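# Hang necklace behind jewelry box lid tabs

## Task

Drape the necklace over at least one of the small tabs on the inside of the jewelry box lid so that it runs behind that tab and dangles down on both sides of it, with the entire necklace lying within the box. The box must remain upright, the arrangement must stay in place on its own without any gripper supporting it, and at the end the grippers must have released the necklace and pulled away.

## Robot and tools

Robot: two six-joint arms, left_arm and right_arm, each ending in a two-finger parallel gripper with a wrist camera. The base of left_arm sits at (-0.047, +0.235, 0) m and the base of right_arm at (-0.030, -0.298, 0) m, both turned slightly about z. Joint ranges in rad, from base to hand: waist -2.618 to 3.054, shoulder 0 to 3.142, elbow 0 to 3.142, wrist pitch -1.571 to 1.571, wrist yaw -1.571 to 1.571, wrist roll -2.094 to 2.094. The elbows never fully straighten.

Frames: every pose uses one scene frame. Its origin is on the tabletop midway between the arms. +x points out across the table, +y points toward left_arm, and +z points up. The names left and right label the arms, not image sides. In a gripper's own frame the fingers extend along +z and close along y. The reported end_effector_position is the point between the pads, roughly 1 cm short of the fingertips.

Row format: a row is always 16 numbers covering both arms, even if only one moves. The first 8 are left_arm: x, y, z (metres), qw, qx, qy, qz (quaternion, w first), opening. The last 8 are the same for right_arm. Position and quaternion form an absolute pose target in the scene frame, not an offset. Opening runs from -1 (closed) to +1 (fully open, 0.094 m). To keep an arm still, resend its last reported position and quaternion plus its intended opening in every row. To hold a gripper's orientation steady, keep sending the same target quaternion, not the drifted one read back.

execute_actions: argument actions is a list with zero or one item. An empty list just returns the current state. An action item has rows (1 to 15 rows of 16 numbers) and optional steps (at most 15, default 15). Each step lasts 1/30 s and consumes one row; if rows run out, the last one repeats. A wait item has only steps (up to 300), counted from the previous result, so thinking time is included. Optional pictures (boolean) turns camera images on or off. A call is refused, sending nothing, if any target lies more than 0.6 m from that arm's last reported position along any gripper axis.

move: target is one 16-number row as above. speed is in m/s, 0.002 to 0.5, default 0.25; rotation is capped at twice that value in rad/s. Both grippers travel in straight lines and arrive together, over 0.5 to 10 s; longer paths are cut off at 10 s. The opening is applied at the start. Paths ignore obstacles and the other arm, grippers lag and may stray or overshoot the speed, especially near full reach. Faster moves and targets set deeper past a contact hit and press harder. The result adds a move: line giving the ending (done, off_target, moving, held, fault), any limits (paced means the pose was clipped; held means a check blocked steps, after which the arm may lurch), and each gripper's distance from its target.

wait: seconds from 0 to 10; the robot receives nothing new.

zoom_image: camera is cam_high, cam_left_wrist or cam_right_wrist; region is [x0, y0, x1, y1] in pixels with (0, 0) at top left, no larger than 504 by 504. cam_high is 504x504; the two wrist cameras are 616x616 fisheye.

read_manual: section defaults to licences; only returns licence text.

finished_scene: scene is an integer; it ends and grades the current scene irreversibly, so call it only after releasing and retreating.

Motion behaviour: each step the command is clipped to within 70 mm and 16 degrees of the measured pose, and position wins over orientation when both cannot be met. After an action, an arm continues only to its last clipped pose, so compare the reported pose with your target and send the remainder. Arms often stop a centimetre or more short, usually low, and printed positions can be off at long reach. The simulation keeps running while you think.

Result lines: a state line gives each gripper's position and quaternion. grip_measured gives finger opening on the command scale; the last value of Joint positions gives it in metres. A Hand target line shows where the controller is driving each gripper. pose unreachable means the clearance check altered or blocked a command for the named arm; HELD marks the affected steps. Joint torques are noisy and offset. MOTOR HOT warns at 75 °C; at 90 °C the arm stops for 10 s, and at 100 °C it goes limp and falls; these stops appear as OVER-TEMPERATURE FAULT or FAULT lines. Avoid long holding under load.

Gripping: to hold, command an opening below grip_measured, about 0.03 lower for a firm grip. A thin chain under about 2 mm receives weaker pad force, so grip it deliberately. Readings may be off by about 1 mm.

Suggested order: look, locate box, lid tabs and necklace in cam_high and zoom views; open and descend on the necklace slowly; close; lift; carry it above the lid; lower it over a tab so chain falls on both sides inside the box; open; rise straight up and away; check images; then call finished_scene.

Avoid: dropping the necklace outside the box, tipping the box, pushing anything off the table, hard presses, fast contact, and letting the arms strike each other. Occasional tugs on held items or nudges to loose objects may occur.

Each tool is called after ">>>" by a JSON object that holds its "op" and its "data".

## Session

>>> {"op": "execute_actions", "data": {"actions": []}}

Scene clock: 0.00 s of 4800.00 s.
left_arm: end_effector_position=(+0.2741, +0.5922, +0.2584) grip_measured=+1.000 end_effector_quat_wxyz=(+0.320, +0.430, +0.555, +0.636) | right_arm: end_effector_position=(+0.1970, +0.2095, +0.1269) grip_measured=+1.000 end_effector_quat_wxyz=(+0.711, -0.693, -0.107, -0.054)
Joint positions: left_arm=[0.954 1.627 0.858 0.786 0.602 1.755 0.094] | right_arm=[ 0.835  2.252  1.086  1.189 -0.711 -1.784  0.094]
Joint velocities: left_arm=[ 0.002 -0.002 -0.002 -0.022 -0.051  0.037  0.   ] | right_arm=[-0.012 -0.007 -0.002 -0.037  0.022  0.022  0.   ]
Joint torques (N m, as the arm reports them, + toward a larger angle): no reading
Hand target (left_arm): +0.274, +0.592, +0.267; +0.321, +0.428, +0.550, +0.642
Hand target (right_arm): +0.198, +0.211, +0.136; +0.716, -0.688, -0.106, -0.055

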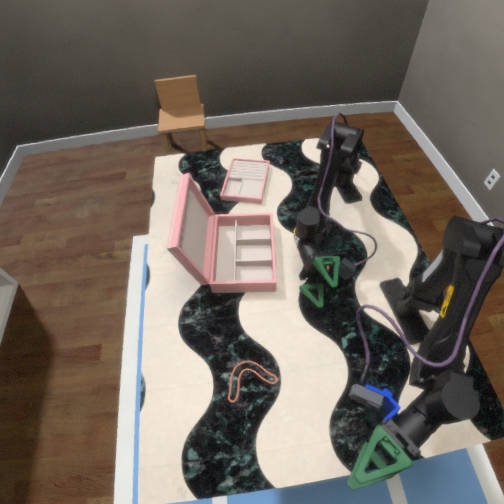

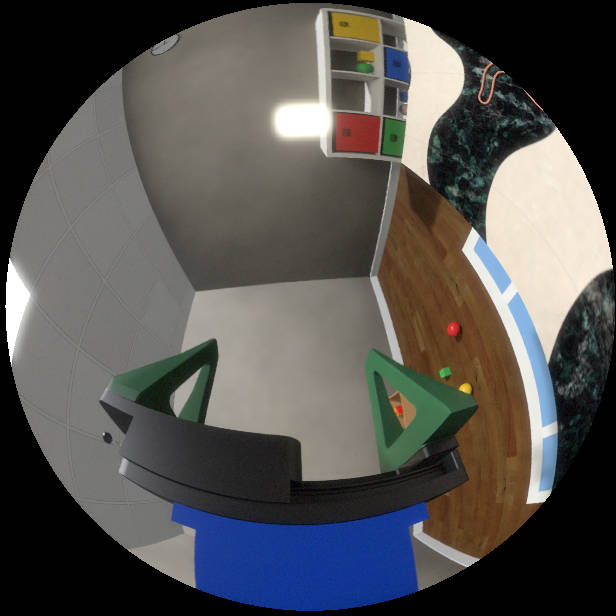

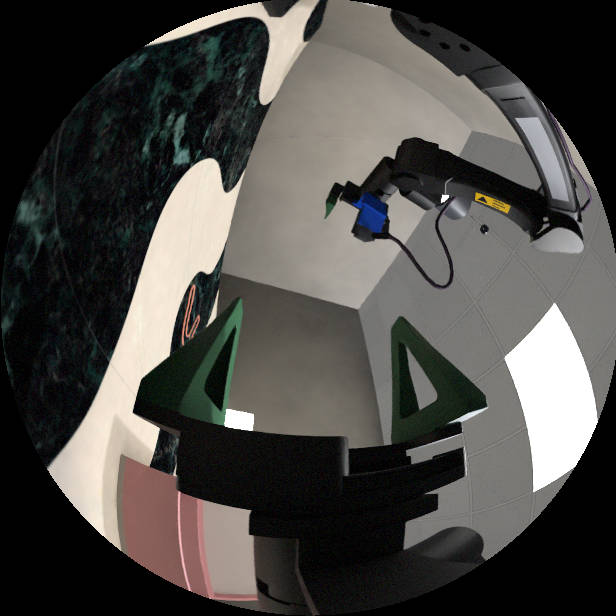

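>>> {"op": "move", "data": {"target": [0.38,0.37,0.1,0,0,1,0,-0.7, 0.2,-0.17,0.25,0.76,-0.1,0.63,0.1,1], "speed": 0.25}}

Scene clock: 8.20 s of 4800.00 s.
left_arm: end_effector_position=(+0.3723, +0.3713, +0.0914) grip_measured=-0.699 end_effector_quat_wxyz=(-0.008, +0.001, +1.000, -0.009) | right_arm: end_effector_position=(+0.2049, -0.1636, +0.2330) grip_measured=+1.000 end_effector_quat_wxyz=(+0.749, -0.118, +0.647, +0.083)
Joint positions: left_arm=[ 0.223  2.297  2.15  -1.445  0.013  0.32   0.014] | right_arm=[ 0.792  0.51   0.07   0.604  0.597 -0.163  0.094]
Joint velocities: left_arm=[-0.007 -0.017 -0.012 -0.066 -0.007 -0.007  0.001] | right_arm=[-0.022 -0.002 -0.007 -0.037 -0.037  0.037  0.   ]
Joint torques (N m, as the arm reports them, + toward a larger angle): left_arm=[ -0.53 -13.24   6.87  -0.01   0.12  -0.13] | right_arm=[-0.76 -0.79 10.52  2.03 -0.14  0.11]
Hand target (left_arm): +0.378, +0.368, +0.100; +0.006, -0.000, +1.000, -0.012
Hand target (right_arm): +0.204, -0.166, +0.252; +0.759, -0.104, +0.635, +0.096
Off the commanded pose (left_arm): 0.012 m, 1 deg.
Off the commanded pose (right_arm): 0.019 m, 4 deg.
After step 90, 0.03 s passed at rest.
move: off_target (left_arm, right_arm); limits=paced

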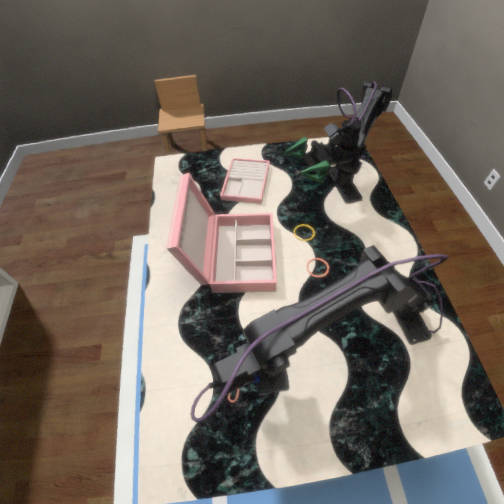

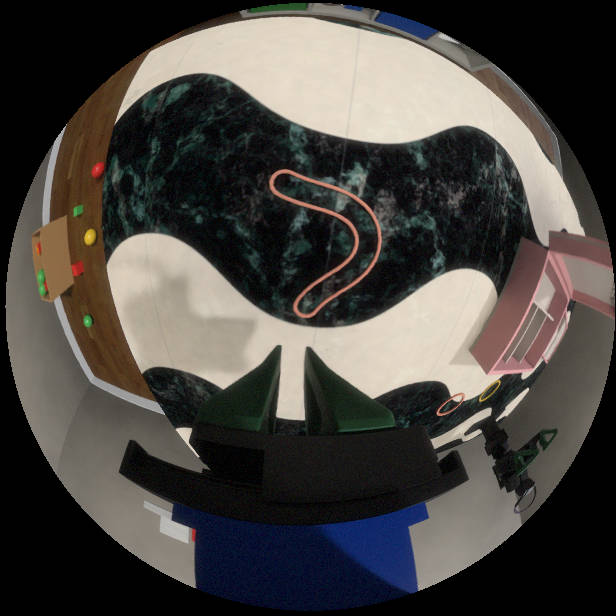

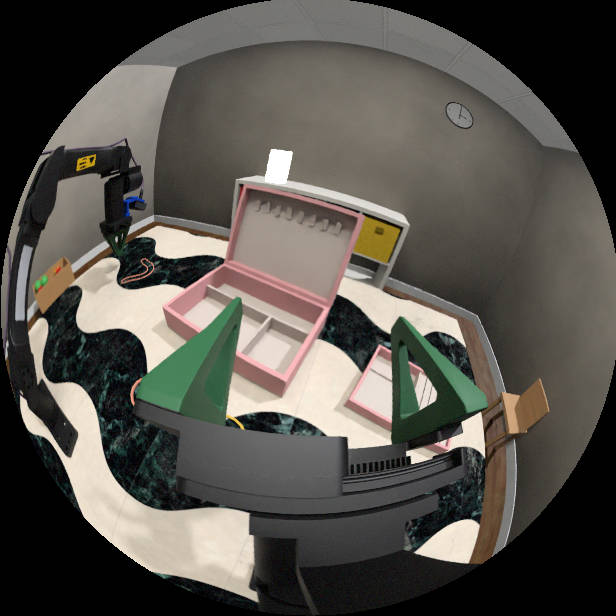

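>>> {"op": "move", "data": {"target": [0.42,0.30,0.03,0,0,1,0,-0.7, 0.2,-0.17,0.25,0.76,-0.1,0.63,0.1,1], "speed": 0.1}}

Scene clock: 16.23 s of 4800.00 s.
left_arm: end_effector_position=(+0.4118, +0.2970, +0.0226) grip_measured=-0.699 end_effector_quat_wxyz=(-0.019, +0.005, +1.000, -0.009) | right_arm: end_effector_position=(+0.2016, -0.1675, +0.2411) grip_measured=+1.000 end_effector_quat_wxyz=(+0.757, -0.109, +0.638, +0.091)
Joint positions: left_arm=[ 0.043  2.438  2.124 -1.296  0.012  0.148  0.014] | right_arm=[ 0.792  0.46   0.07   0.588  0.596 -0.161  0.094]
Joint velocities: left_arm=[ 0.017 -0.002  0.002  0.007 -0.007  0.022  0.   ] | right_arm=[-0.022 -0.002  0.007 -0.11  -0.022 -0.037  0.   ]
Joint torques (N m, as the arm reports them, + toward a larger angle): left_arm=[  0.07 -14.72   5.99   0.23  -0.13  -0.16] | right_arm=[-0.39 -0.59  8.75  1.98 -0.1   0.08]
Hand target (left_arm): +0.420, +0.300, +0.030; -0.001, +0.000, +1.000, -0.001
Hand target (right_arm): +0.200, -0.170, +0.250; +0.762, -0.100, +0.632, +0.100
Off the commanded pose (left_arm): 0.011 m, 2 deg.
Off the commanded pose (right_arm): 0.009 m, 2 deg.
After step 90, 3.60 s passed at rest.
move: off_target (left_arm)

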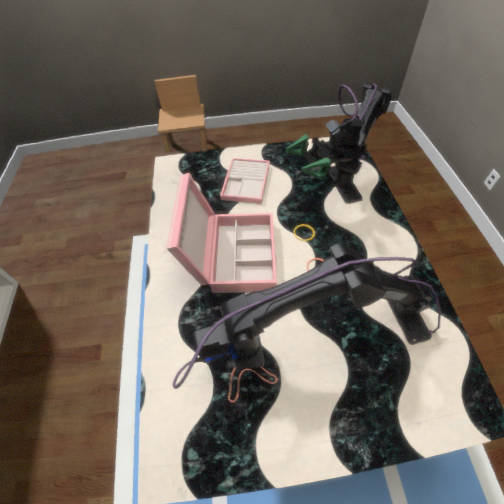

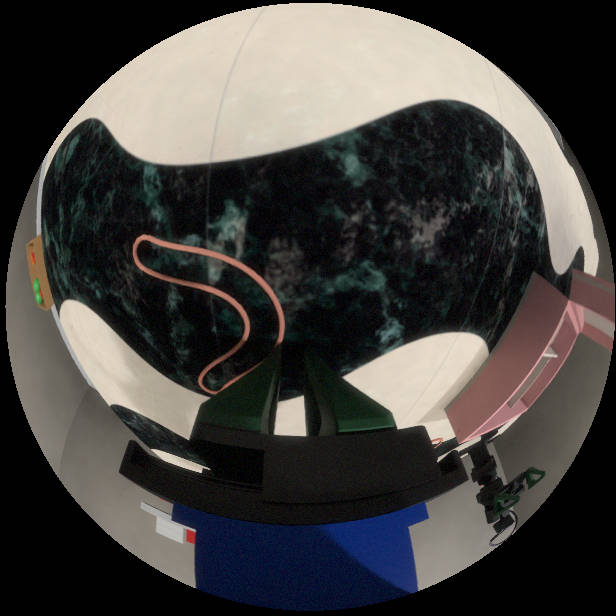

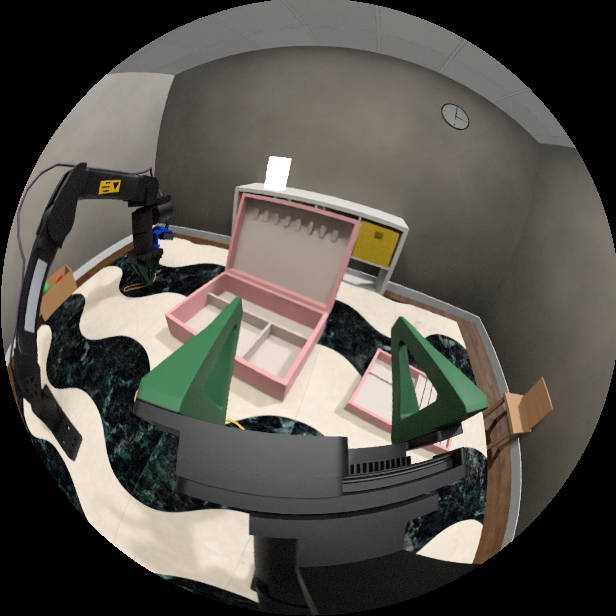

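>>> {"op": "move", "data": {"target": [0.43,0.31,0.02,0,0,1,0,-0.7, 0.2,-0.17,0.25,0.76,-0.1,0.63,0.1,1], "speed": 0.03}}

>>> {"op": "zoom_image", "data": {"camera": "cam_left_wrist", "region": [200, 270, 380, 420]}}

Scene clock: 20.07 s of 4800.00 s.
left_arm: end_effector_position=(+0.4221, +0.3060, +0.0165) grip_measured=-0.699 end_effector_quat_wxyz=(-0.013, -0.002, +1.000, -0.003) | right_arm: end_effector_position=(+0.2017, -0.1674, +0.2402) grip_measured=+1.000 end_effector_quat_wxyz=(+0.756, -0.110, +0.639, +0.091)
Joint positions: left_arm=[ 0.055  2.488  2.191 -1.301  0.002  0.146  0.014] | right_arm=[ 0.792  0.46   0.07   0.584  0.596 -0.16   0.094]
Joint velocities: left_arm=[-0.002 -0.002 -0.012 -0.037 -0.037 -0.022 -0.001] | right_arm=[-0.002  0.012 -0.002  0.007  0.007  0.066  0.   ]
Joint torques (N m, as the arm reports them, + toward a larger angle): left_arm=[  0.25 -13.82   6.59   0.17  -0.05   0.06] | right_arm=[-0.43 -0.91  8.74  1.98 -0.09  0.09]
Hand target (left_arm): +0.430, +0.310, +0.020; +0.000, +0.000, +1.000, +0.000
Hand target (right_arm): +0.200, -0.170, +0.250; +0.762, -0.100, +0.632, +0.100
Off the commanded pose (left_arm): 0.009 m, 2 deg.
Off the commanded pose (right_arm): 0.010 m, 2 deg.
move: done

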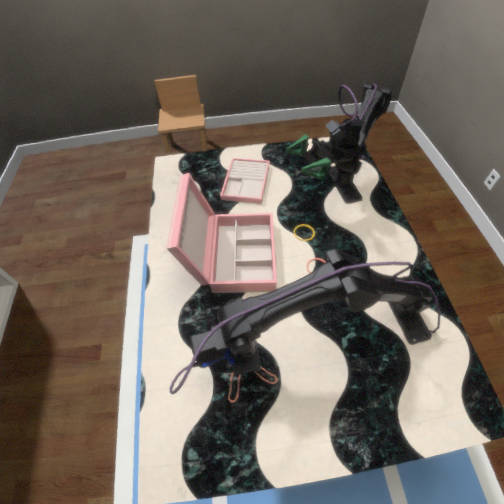

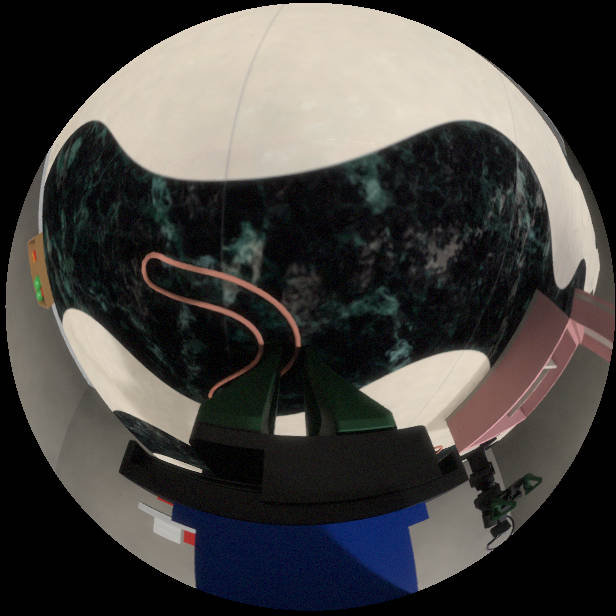

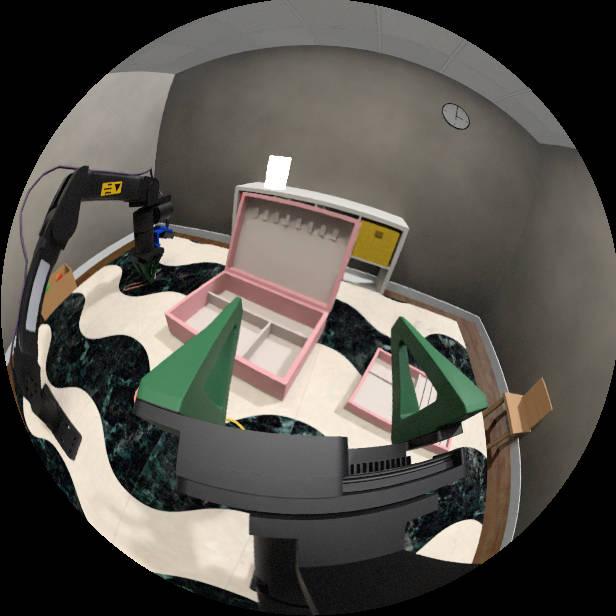

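Region (200, 270, 380, 420) of cam_left_wrist's 616x616 image, scaled by 2.800, with more detail than that image has.

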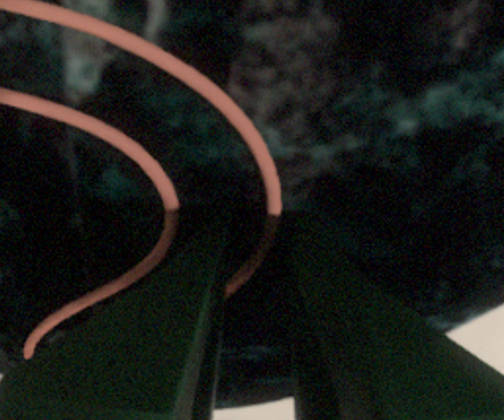

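>>> {"op": "move", "data": {"target": [0.433,0.309,0.004,0,0,1,0,-0.7, 0.2,-0.17,0.25,0.76,-0.1,0.63,0.1,1], "speed": 0.015}}

>>> {"op": "zoom_image", "data": {"camera": "cam_left_wrist", "region": [200, 270, 380, 420]}}

Scene clock: 23.53 s of 4800.00 s.
left_arm: end_effector_position=(+0.4267, +0.3067, +0.0161) grip_measured=-0.699 end_effector_quat_wxyz=(-0.004, -0.002, +1.000, -0.002) | right_arm: end_effector_position=(+0.2017, -0.1674, +0.2401) grip_measured=+1.000 end_effector_quat_wxyz=(+0.756, -0.110, +0.639, +0.091)
Joint positions: left_arm=[ 0.055  2.488  2.191 -1.282  0.002  0.146  0.014] | right_arm=[ 0.792  0.46   0.07   0.583  0.596 -0.16   0.094]
Joint velocities: left_arm=[ 0.007 -0.007  0.007  0.125  0.007 -0.007 -0.001] | right_arm=[ 0.002  0.002  0.007 -0.007 -0.037  0.022  0.   ]
Joint torques (N m, as the arm reports them, + toward a larger angle): left_arm=[  0.15 -12.     5.1    0.46  -0.04   0.03] | right_arm=[-0.43 -0.95  8.73  2.   -0.1   0.09]
Hand target (left_arm): +0.433, +0.309, +0.004; -0.000, +0.000, +1.000, +0.000
Hand target (right_arm): +0.200, -0.170, +0.250; +0.762, -0.100, +0.632, +0.100
Off the commanded pose (left_arm): 0.014 m, 1 deg.
Off the commanded pose (right_arm): 0.010 m, 2 deg.
move: off_target (left_arm)

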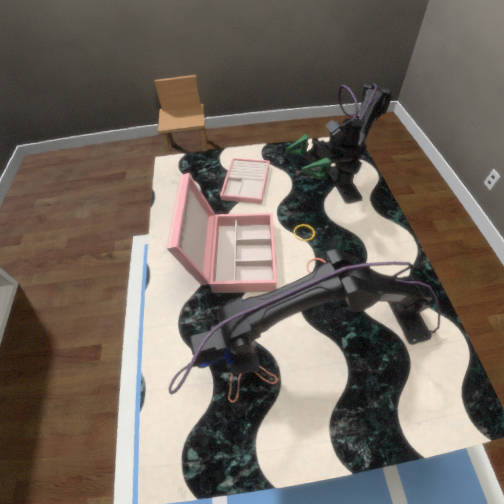

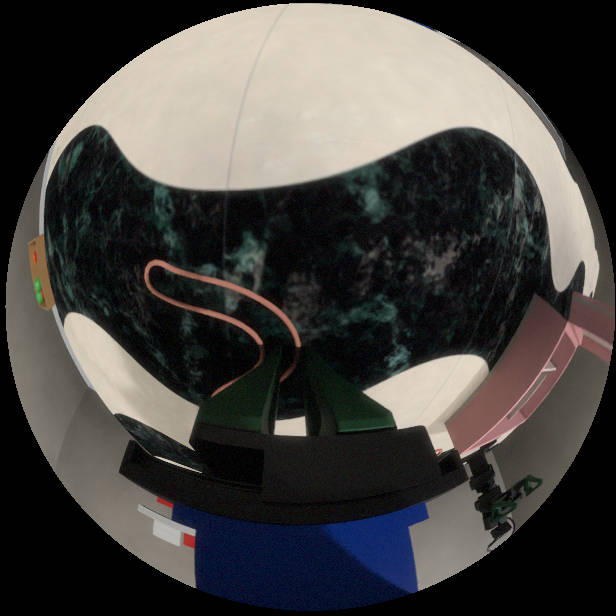

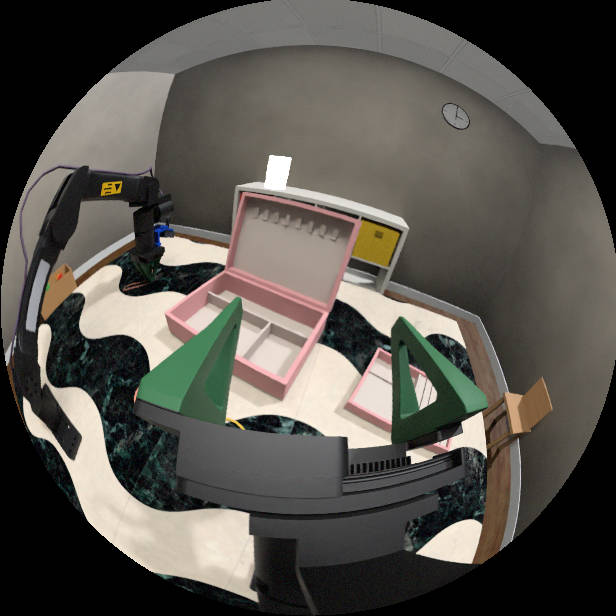

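Region (200, 270, 380, 420) of cam_left_wrist's 616x616 image, scaled by 2.800, with more detail than that image has.

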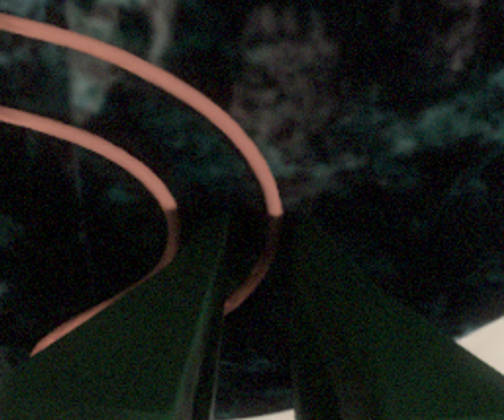

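>>> {"op": "move", "data": {"target": [0.43,0.308,0.01,0,0,1,0,-1, 0.2,-0.17,0.25,0.76,-0.1,0.63,0.1,1], "speed": 0.015}}

>>> {"op": "move", "data": {"target": [0.33,0.22,0.32,0.406,-0.579,0.579,-0.406,-1, 0.2,-0.17,0.25,0.76,-0.1,0.63,0.1,1], "speed": 0.15}}

Scene clock: 28.60 s of 4800.00 s.
left_arm: end_effector_position=(+0.4271, +0.3066, +0.0161) grip_measured=-0.977 end_effector_quat_wxyz=(-0.003, -0.002, +1.000, -0.002) | right_arm: end_effector_position=(+0.2017, -0.1674, +0.2401) grip_measured=+1.000 end_effector_quat_wxyz=(+0.756, -0.110, +0.639, +0.091)
Joint positions: left_arm=[ 0.055  2.488  2.191 -1.28   0.003  0.146  0.001] | right_arm=[ 0.792  0.46   0.07   0.583  0.596 -0.16   0.094]
Joint velocities: left_arm=[0.002 0.007 0.007 0.007 0.022 0.051 0.001] | right_arm=[ 0.007 -0.012 -0.007 -0.066  0.007 -0.037  0.   ]
Joint torques (N m, as the arm reports them, + toward a larger angle): left_arm=[  0.07 -13.59   4.34   0.39  -0.05   0.02] | right_arm=[-0.43 -0.97  8.8   1.98 -0.11  0.11]
Hand target (left_arm): +0.430, +0.308, +0.010; -0.000, +0.000, +1.000, +0.000
Hand target (right_arm): +0.200, -0.170, +0.250; +0.762, -0.100, +0.632, +0.100
Off the commanded pose (left_arm): 0.007 m, 0 deg.
Off the commanded pose (right_arm): 0.010 m, 2 deg.
After step 90, 0.73 s passed at rest.
move: done

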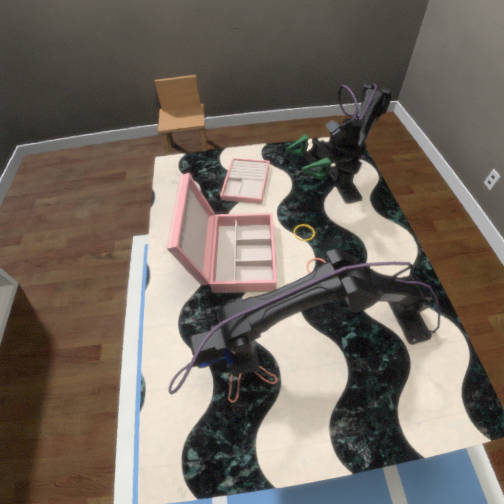

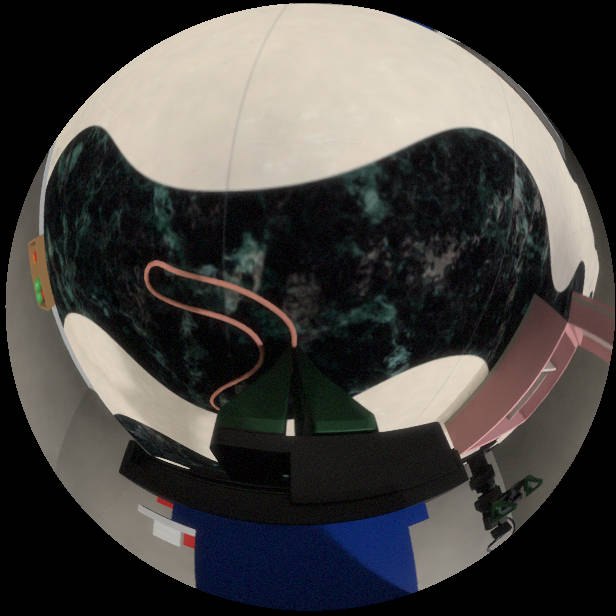

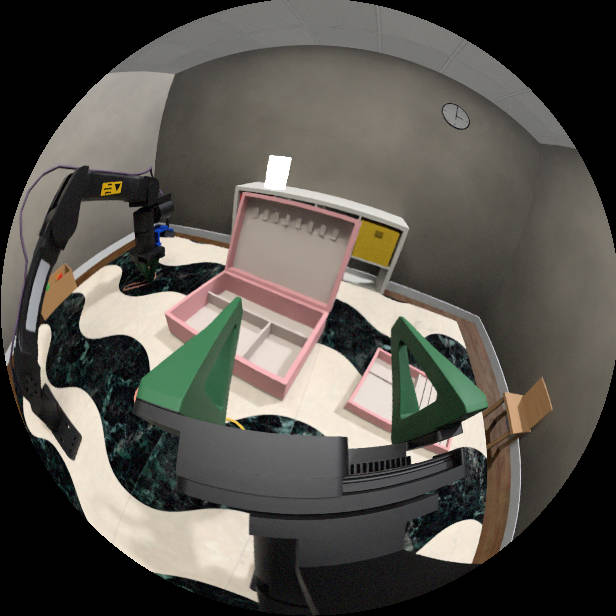

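Scene clock: 35.50 s of 4800.00 s.
left_arm: end_effector_position=(+0.3317, +0.2198, +0.3131) grip_measured=-0.977 end_effector_quat_wxyz=(+0.399, -0.577, +0.594, -0.394) | right_arm: end_effector_position=(+0.2017, -0.1674, +0.2401) grip_measured=+1.000 end_effector_quat_wxyz=(+0.756, -0.110, +0.639, +0.091)
Joint positions: left_arm=[-0.163  1.104  1.067 -0.343 -0.056 -1.573  0.001] | right_arm=[ 0.792  0.46   0.07   0.583  0.596 -0.16   0.094]
Joint velocities: left_arm=[-0.007 -0.017 -0.012  0.022 -0.066 -0.022  0.   ] | right_arm=[ 0.007 -0.002  0.007  0.022  0.037  0.066  0.   ]
Joint torques (N m, as the arm reports them, + toward a larger angle): left_arm=[-0.61 -5.35  5.59  2.04 -0.21 -0.07] | right_arm=[-0.45 -0.96  8.69  2.01 -0.09  0.08]
Hand target (left_arm): +0.328, +0.220, +0.321; -0.410, +0.574, -0.585, +0.401
Hand target (right_arm): +0.200, -0.170, +0.250; +0.762, -0.100, +0.632, +0.100
Off the commanded pose (left_arm): 0.007 m, 2 deg.
Off the commanded pose (right_arm): 0.010 m, 2 deg.
move: done

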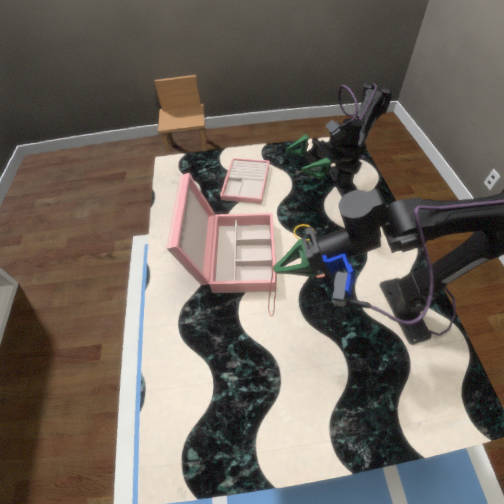

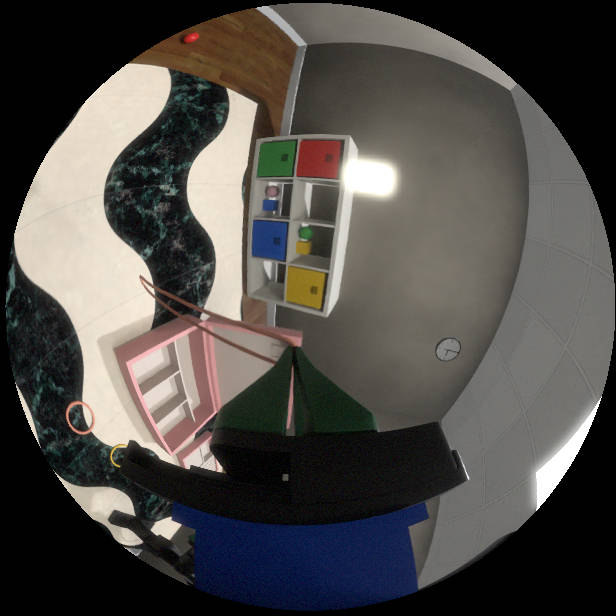

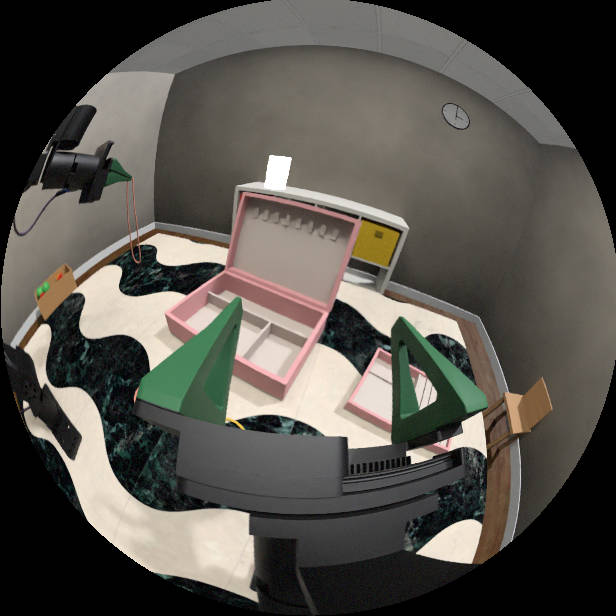

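>>> {"op": "move", "data": {"target": [0.45,0.03,0.29,0.406,-0.579,0.579,-0.406,-1, 0.2,-0.17,0.25,0.76,-0.1,0.63,0.1,1], "speed": 0.1}}

Scene clock: 41.40 s of 4800.00 s.
left_arm: end_effector_position=(+0.4474, +0.0298, +0.2711) grip_measured=-0.977 end_effector_quat_wxyz=(+0.395, -0.579, +0.595, -0.393) | right_arm: end_effector_position=(+0.2017, -0.1674, +0.2401) grip_measured=+1.000 end_effector_quat_wxyz=(+0.756, -0.110, +0.639, +0.091)
Joint positions: left_arm=[-0.65   1.767  1.492 -0.17  -0.5   -1.78   0.001] | right_arm=[ 0.792  0.46   0.07   0.583  0.596 -0.16   0.094]
Joint velocities: left_arm=[-0.007  0.002 -0.012 -0.066 -0.007 -0.066 -0.001] | right_arm=[-0.002 -0.002  0.002  0.007  0.022  0.022  0.   ]
Joint torques (N m, as the arm reports them, + toward a larger angle): left_arm=[-0.41 -9.93  8.49  1.77 -0.3  -0.09] | right_arm=[-0.43 -0.95  8.75  2.   -0.12  0.11]
Hand target (left_arm): +0.449, +0.030, +0.289; -0.405, +0.580, -0.579, +0.405
Hand target (right_arm): +0.200, -0.170, +0.250; +0.762, -0.100, +0.632, +0.100
Off the commanded pose (left_arm): 0.019 m, 3 deg.
Off the commanded pose (right_arm): 0.010 m, 2 deg.
move: off_target (left_arm)

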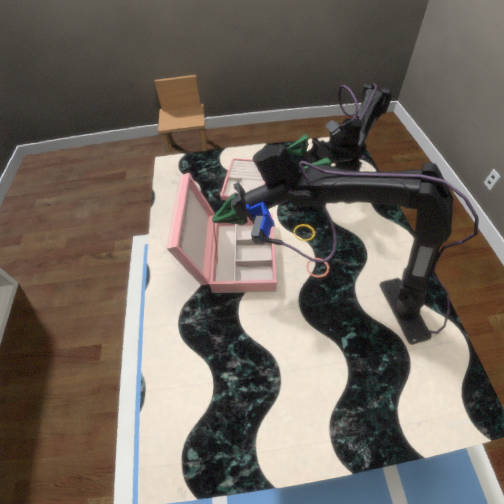

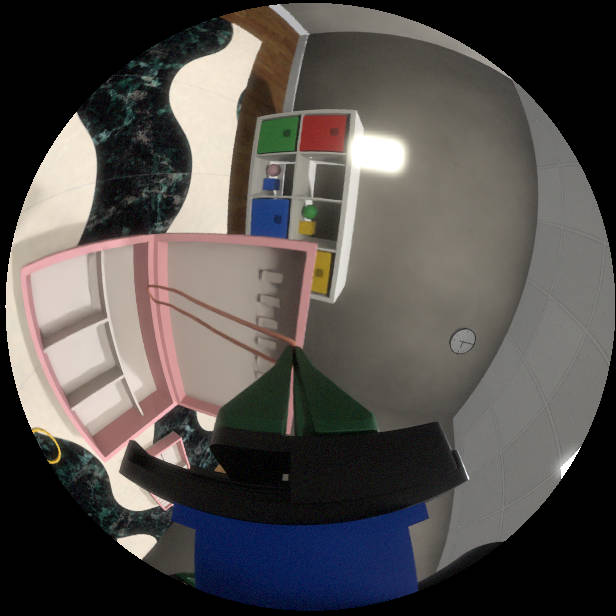

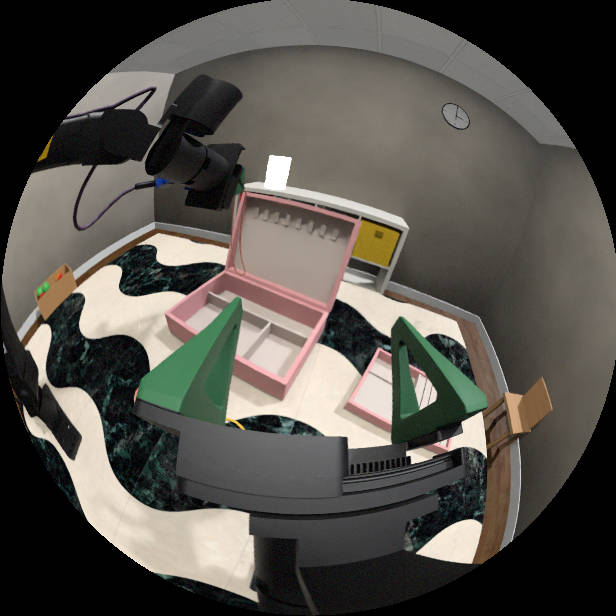

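>>> {"op": "move", "data": {"target": [0.49,0.01,0.268,0.406,-0.579,0.579,-0.406,-1, 0.2,-0.17,0.25,0.76,-0.1,0.63,0.1,1], "speed": 0.04}}

>>> {"op": "zoom_image", "data": {"camera": "cam_left_wrist", "region": [160, 200, 360, 400]}}

>>> {"op": "zoom_image", "data": {"camera": "cam_right_wrist", "region": [210, 170, 370, 310]}}

Scene clock: 46.50 s of 4800.00 s.
left_arm: end_effector_position=(+0.4842, +0.0076, +0.2506) grip_measured=-0.977 end_effector_quat_wxyz=(+0.397, -0.580, +0.593, -0.393) | right_arm: end_effector_position=(+0.2017, -0.1674, +0.2401) grip_measured=+1.000 end_effector_quat_wxyz=(+0.756, -0.110, +0.639, +0.091)
Joint positions: left_arm=[-0.65   1.939  1.631 -0.136 -0.504 -1.78   0.001] | right_arm=[ 0.792  0.46   0.07   0.583  0.596 -0.16   0.094]
Joint velocities: left_arm=[ 0.002  0.022  0.002  0.022 -0.007 -0.007 -0.002] | right_arm=[-0.012  0.012 -0.002 -0.051  0.051  0.066  0.   ]
Joint torques (N m, as the arm reports them, + toward a larger angle): left_arm=[  0.51 -11.64   8.09   1.87  -0.23   0.02] | right_arm=[-0.42 -0.91  8.73  2.   -0.1   0.09]
Hand target (left_arm): +0.489, +0.010, +0.268; -0.406, +0.579, -0.579, +0.406
Hand target (right_arm): +0.200, -0.170, +0.250; +0.762, -0.100, +0.632, +0.100
Off the commanded pose (left_arm): 0.019 m, 2 deg.
Off the commanded pose (right_arm): 0.010 m, 2 deg.
move: off_target (left_arm)

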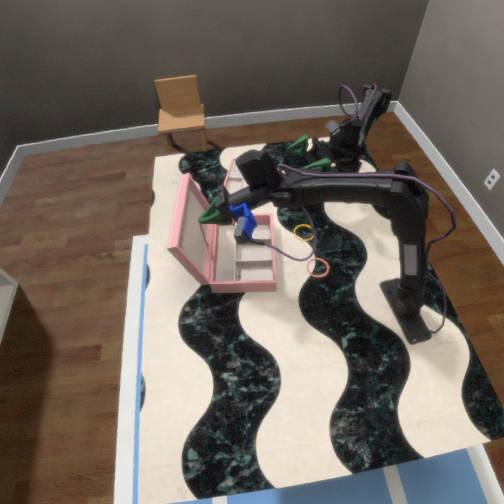

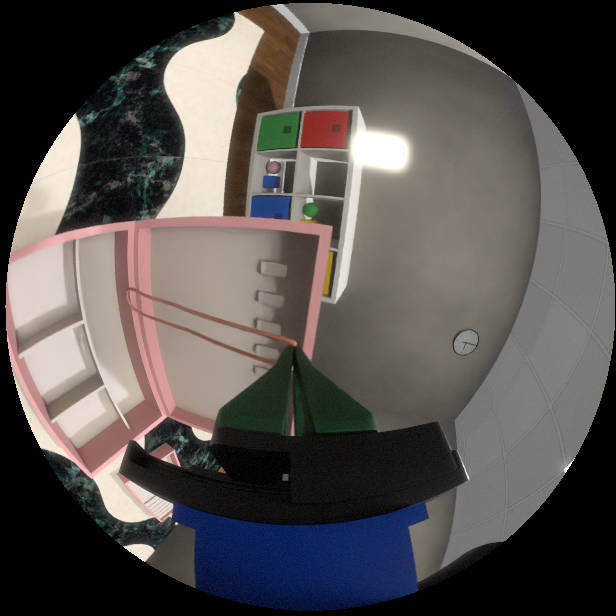

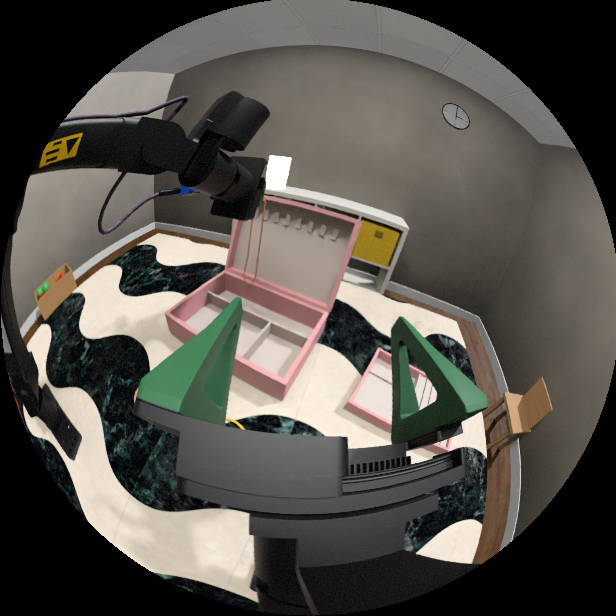

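Region (160, 200, 360, 400) of cam_left_wrist's 616x616 image, scaled by 2.520, with more detail than that image has.

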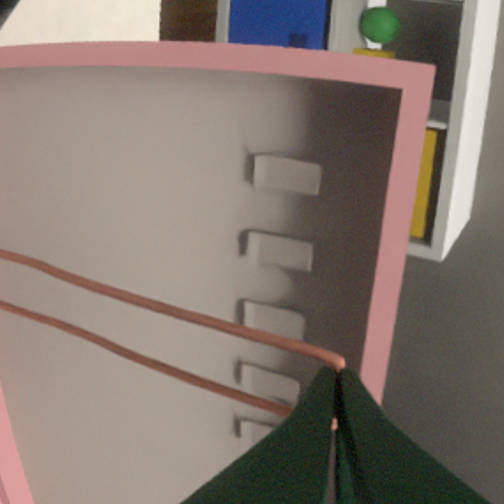

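Region (210, 170, 370, 310) of cam_right_wrist's 616x616 image, scaled by 3.150, with more detail than that image has; it fills the top 441 rows of this view, and the rest is white.

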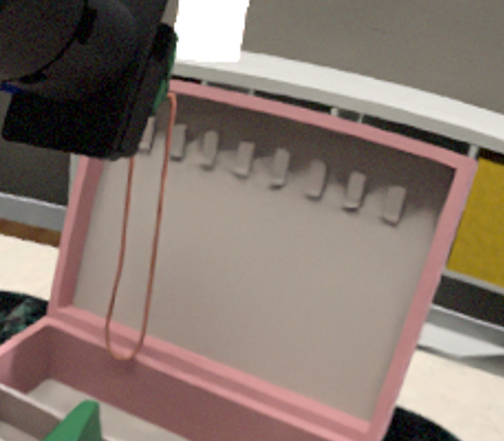

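>>> {"op": "move", "data": {"target": [0.515,0.01,0.258,0.406,-0.579,0.579,-0.406,-1, 0.2,-0.17,0.25,0.76,-0.1,0.63,0.1,1], "speed": 0.03}}

>>> {"op": "zoom_image", "data": {"camera": "cam_left_wrist", "region": [160, 200, 360, 400]}}

>>> {"op": "zoom_image", "data": {"camera": "cam_right_wrist", "region": [210, 170, 370, 310]}}

Scene clock: 50.17 s of 4800.00 s.
left_arm: end_effector_position=(+0.5093, +0.0094, +0.2411) grip_measured=-0.977 end_effector_quat_wxyz=(+0.399, -0.585, +0.587, -0.393) | right_arm: end_effector_position=(+0.2017, -0.1674, +0.2401) grip_measured=+1.000 end_effector_quat_wxyz=(+0.756, -0.110, +0.639, +0.091)
Joint positions: left_arm=[-0.622  2.028  1.715 -0.124 -0.493 -1.778  0.001] | right_arm=[ 0.792  0.46   0.07   0.583  0.596 -0.16   0.094]
Joint velocities: left_arm=[ 0.002  0.012  0.007 -0.007 -0.051 -0.037 -0.   ] | right_arm=[-0.002  0.002 -0.007 -0.037 -0.051  0.007  0.   ]
Joint torques (N m, as the arm reports them, + toward a larger angle): left_arm=[  0.6  -12.47   8.37   1.84  -0.1    0.11] | right_arm=[-0.43 -0.96  8.72  2.   -0.1   0.09]
Hand target (left_arm): +0.514, +0.010, +0.258; -0.406, +0.579, -0.579, +0.406
Hand target (right_arm): +0.200, -0.170, +0.250; +0.762, -0.100, +0.632, +0.100
Off the commanded pose (left_arm): 0.018 m, 2 deg.
Off the commanded pose (right_arm): 0.010 m, 2 deg.
move: off_target (left_arm)

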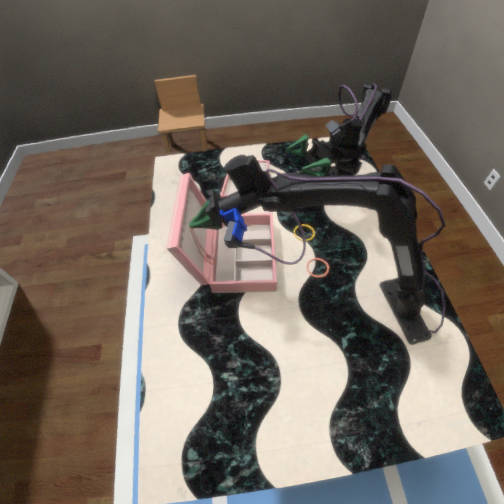

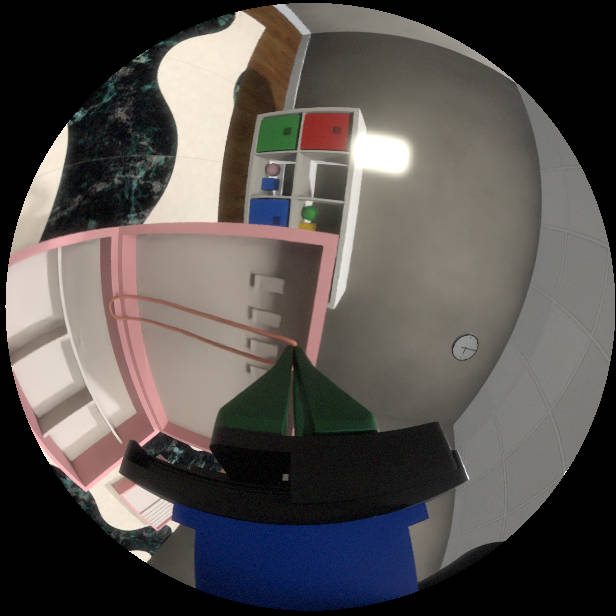

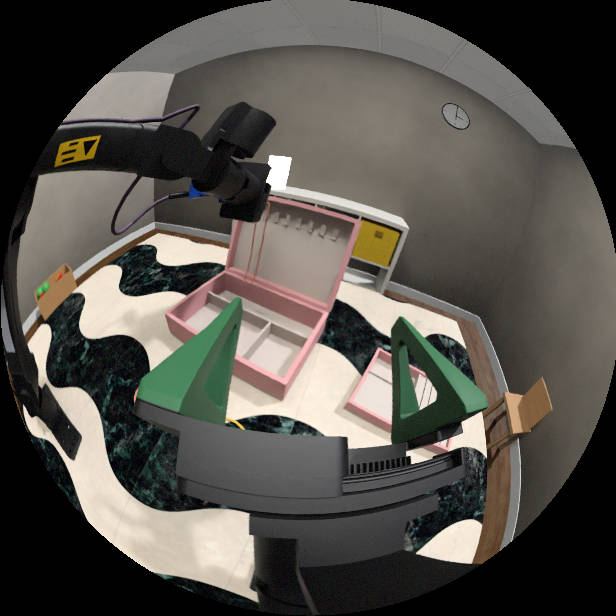

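Region (160, 200, 360, 400) of cam_left_wrist's 616x616 image, scaled by 2.520, with more detail than that image has.

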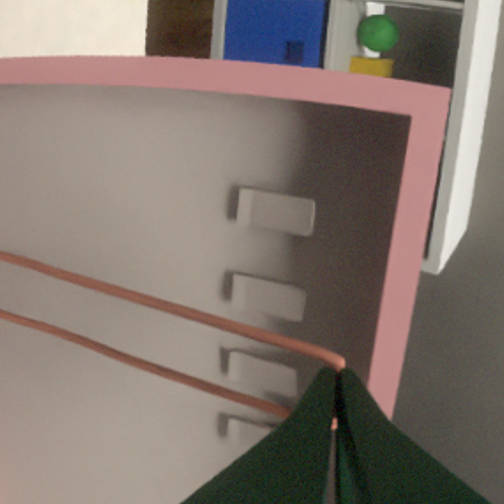

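Region (210, 170, 370, 310) of cam_right_wrist's 616x616 image, scaled by 3.150, with more detail than that image has; it fills the top 441 rows of this view, and the rest is white.

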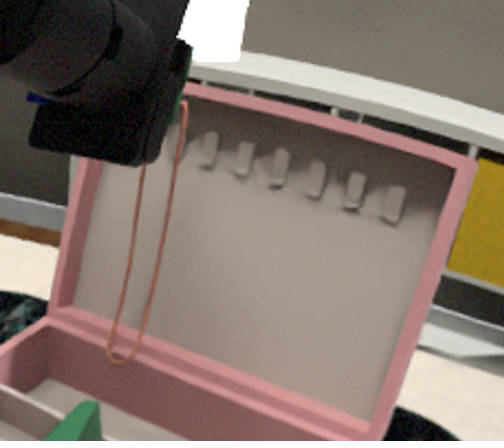

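>>> {"op": "move", "data": {"target": [0.533,0.01,0.250,0.406,-0.579,0.579,-0.406,-1, 0.2,-0.17,0.25,0.76,-0.1,0.63,0.1,1], "speed": 0.02}}

>>> {"op": "zoom_image", "data": {"camera": "cam_left_wrist", "region": [160, 200, 360, 400]}}

>>> {"op": "zoom_image", "data": {"camera": "cam_right_wrist", "region": [210, 170, 370, 310]}}

Scene clock: 55.40 s of 4800.00 s.
left_arm: end_effector_position=(+0.5270, +0.0092, +0.2333) grip_measured=-0.977 end_effector_quat_wxyz=(+0.399, -0.585, +0.586, -0.393) | right_arm: end_effector_position=(+0.2017, -0.1674, +0.2401) grip_measured=+1.000 end_effector_quat_wxyz=(+0.756, -0.110, +0.639, +0.091)
Joint positions: left_arm=[-0.604  2.094  1.781 -0.12  -0.476 -1.77   0.001] | right_arm=[ 0.792  0.46   0.07   0.583  0.596 -0.16   0.094]
Joint velocities: left_arm=[-0.007 -0.002 -0.012 -0.022 -0.007 -0.022  0.001] | right_arm=[-0.002  0.012 -0.002 -0.007 -0.11   0.066  0.   ]
Joint torques (N m, as the arm reports them, + toward a larger angle): left_arm=[  0.61 -12.87   8.38   1.85  -0.08   0.09] | right_arm=[-0.39 -0.91  8.75  1.98 -0.1   0.1 ]
Hand target (left_arm): +0.532, +0.010, +0.250; -0.406, +0.579, -0.579, +0.406
Hand target (right_arm): +0.200, -0.170, +0.250; +0.762, -0.100, +0.632, +0.100
Off the commanded pose (left_arm): 0.018 m, 2 deg.
Off the commanded pose (right_arm): 0.010 m, 2 deg.
move: off_target (left_arm)

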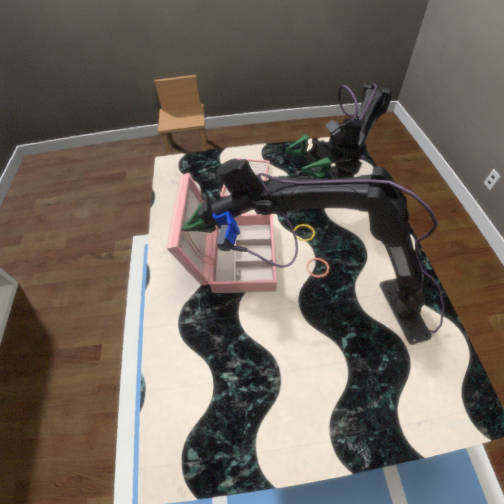

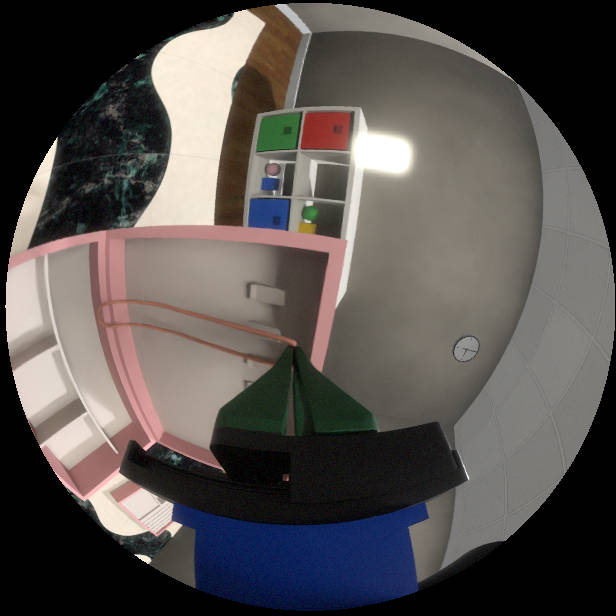

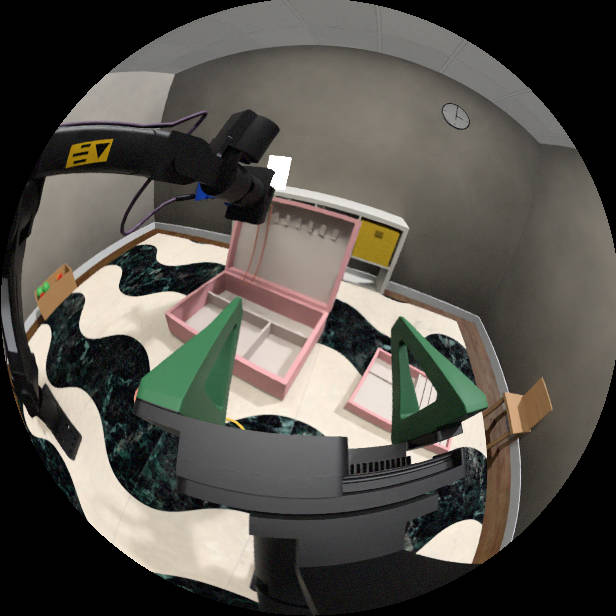

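Region (160, 200, 360, 400) of cam_left_wrist's 616x616 image, scaled by 2.520, with more detail than that image has.

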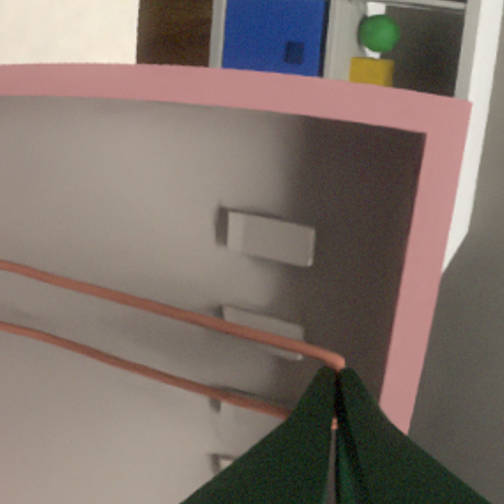

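Region (210, 170, 370, 310) of cam_right_wrist's 616x616 image, scaled by 3.150, with more detail than that image has; it fills the top 441 rows of this view, and the rest is white.

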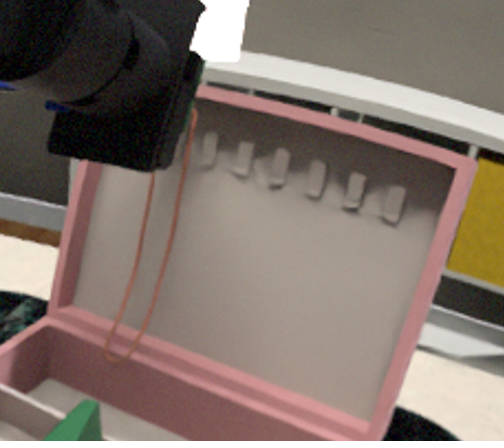

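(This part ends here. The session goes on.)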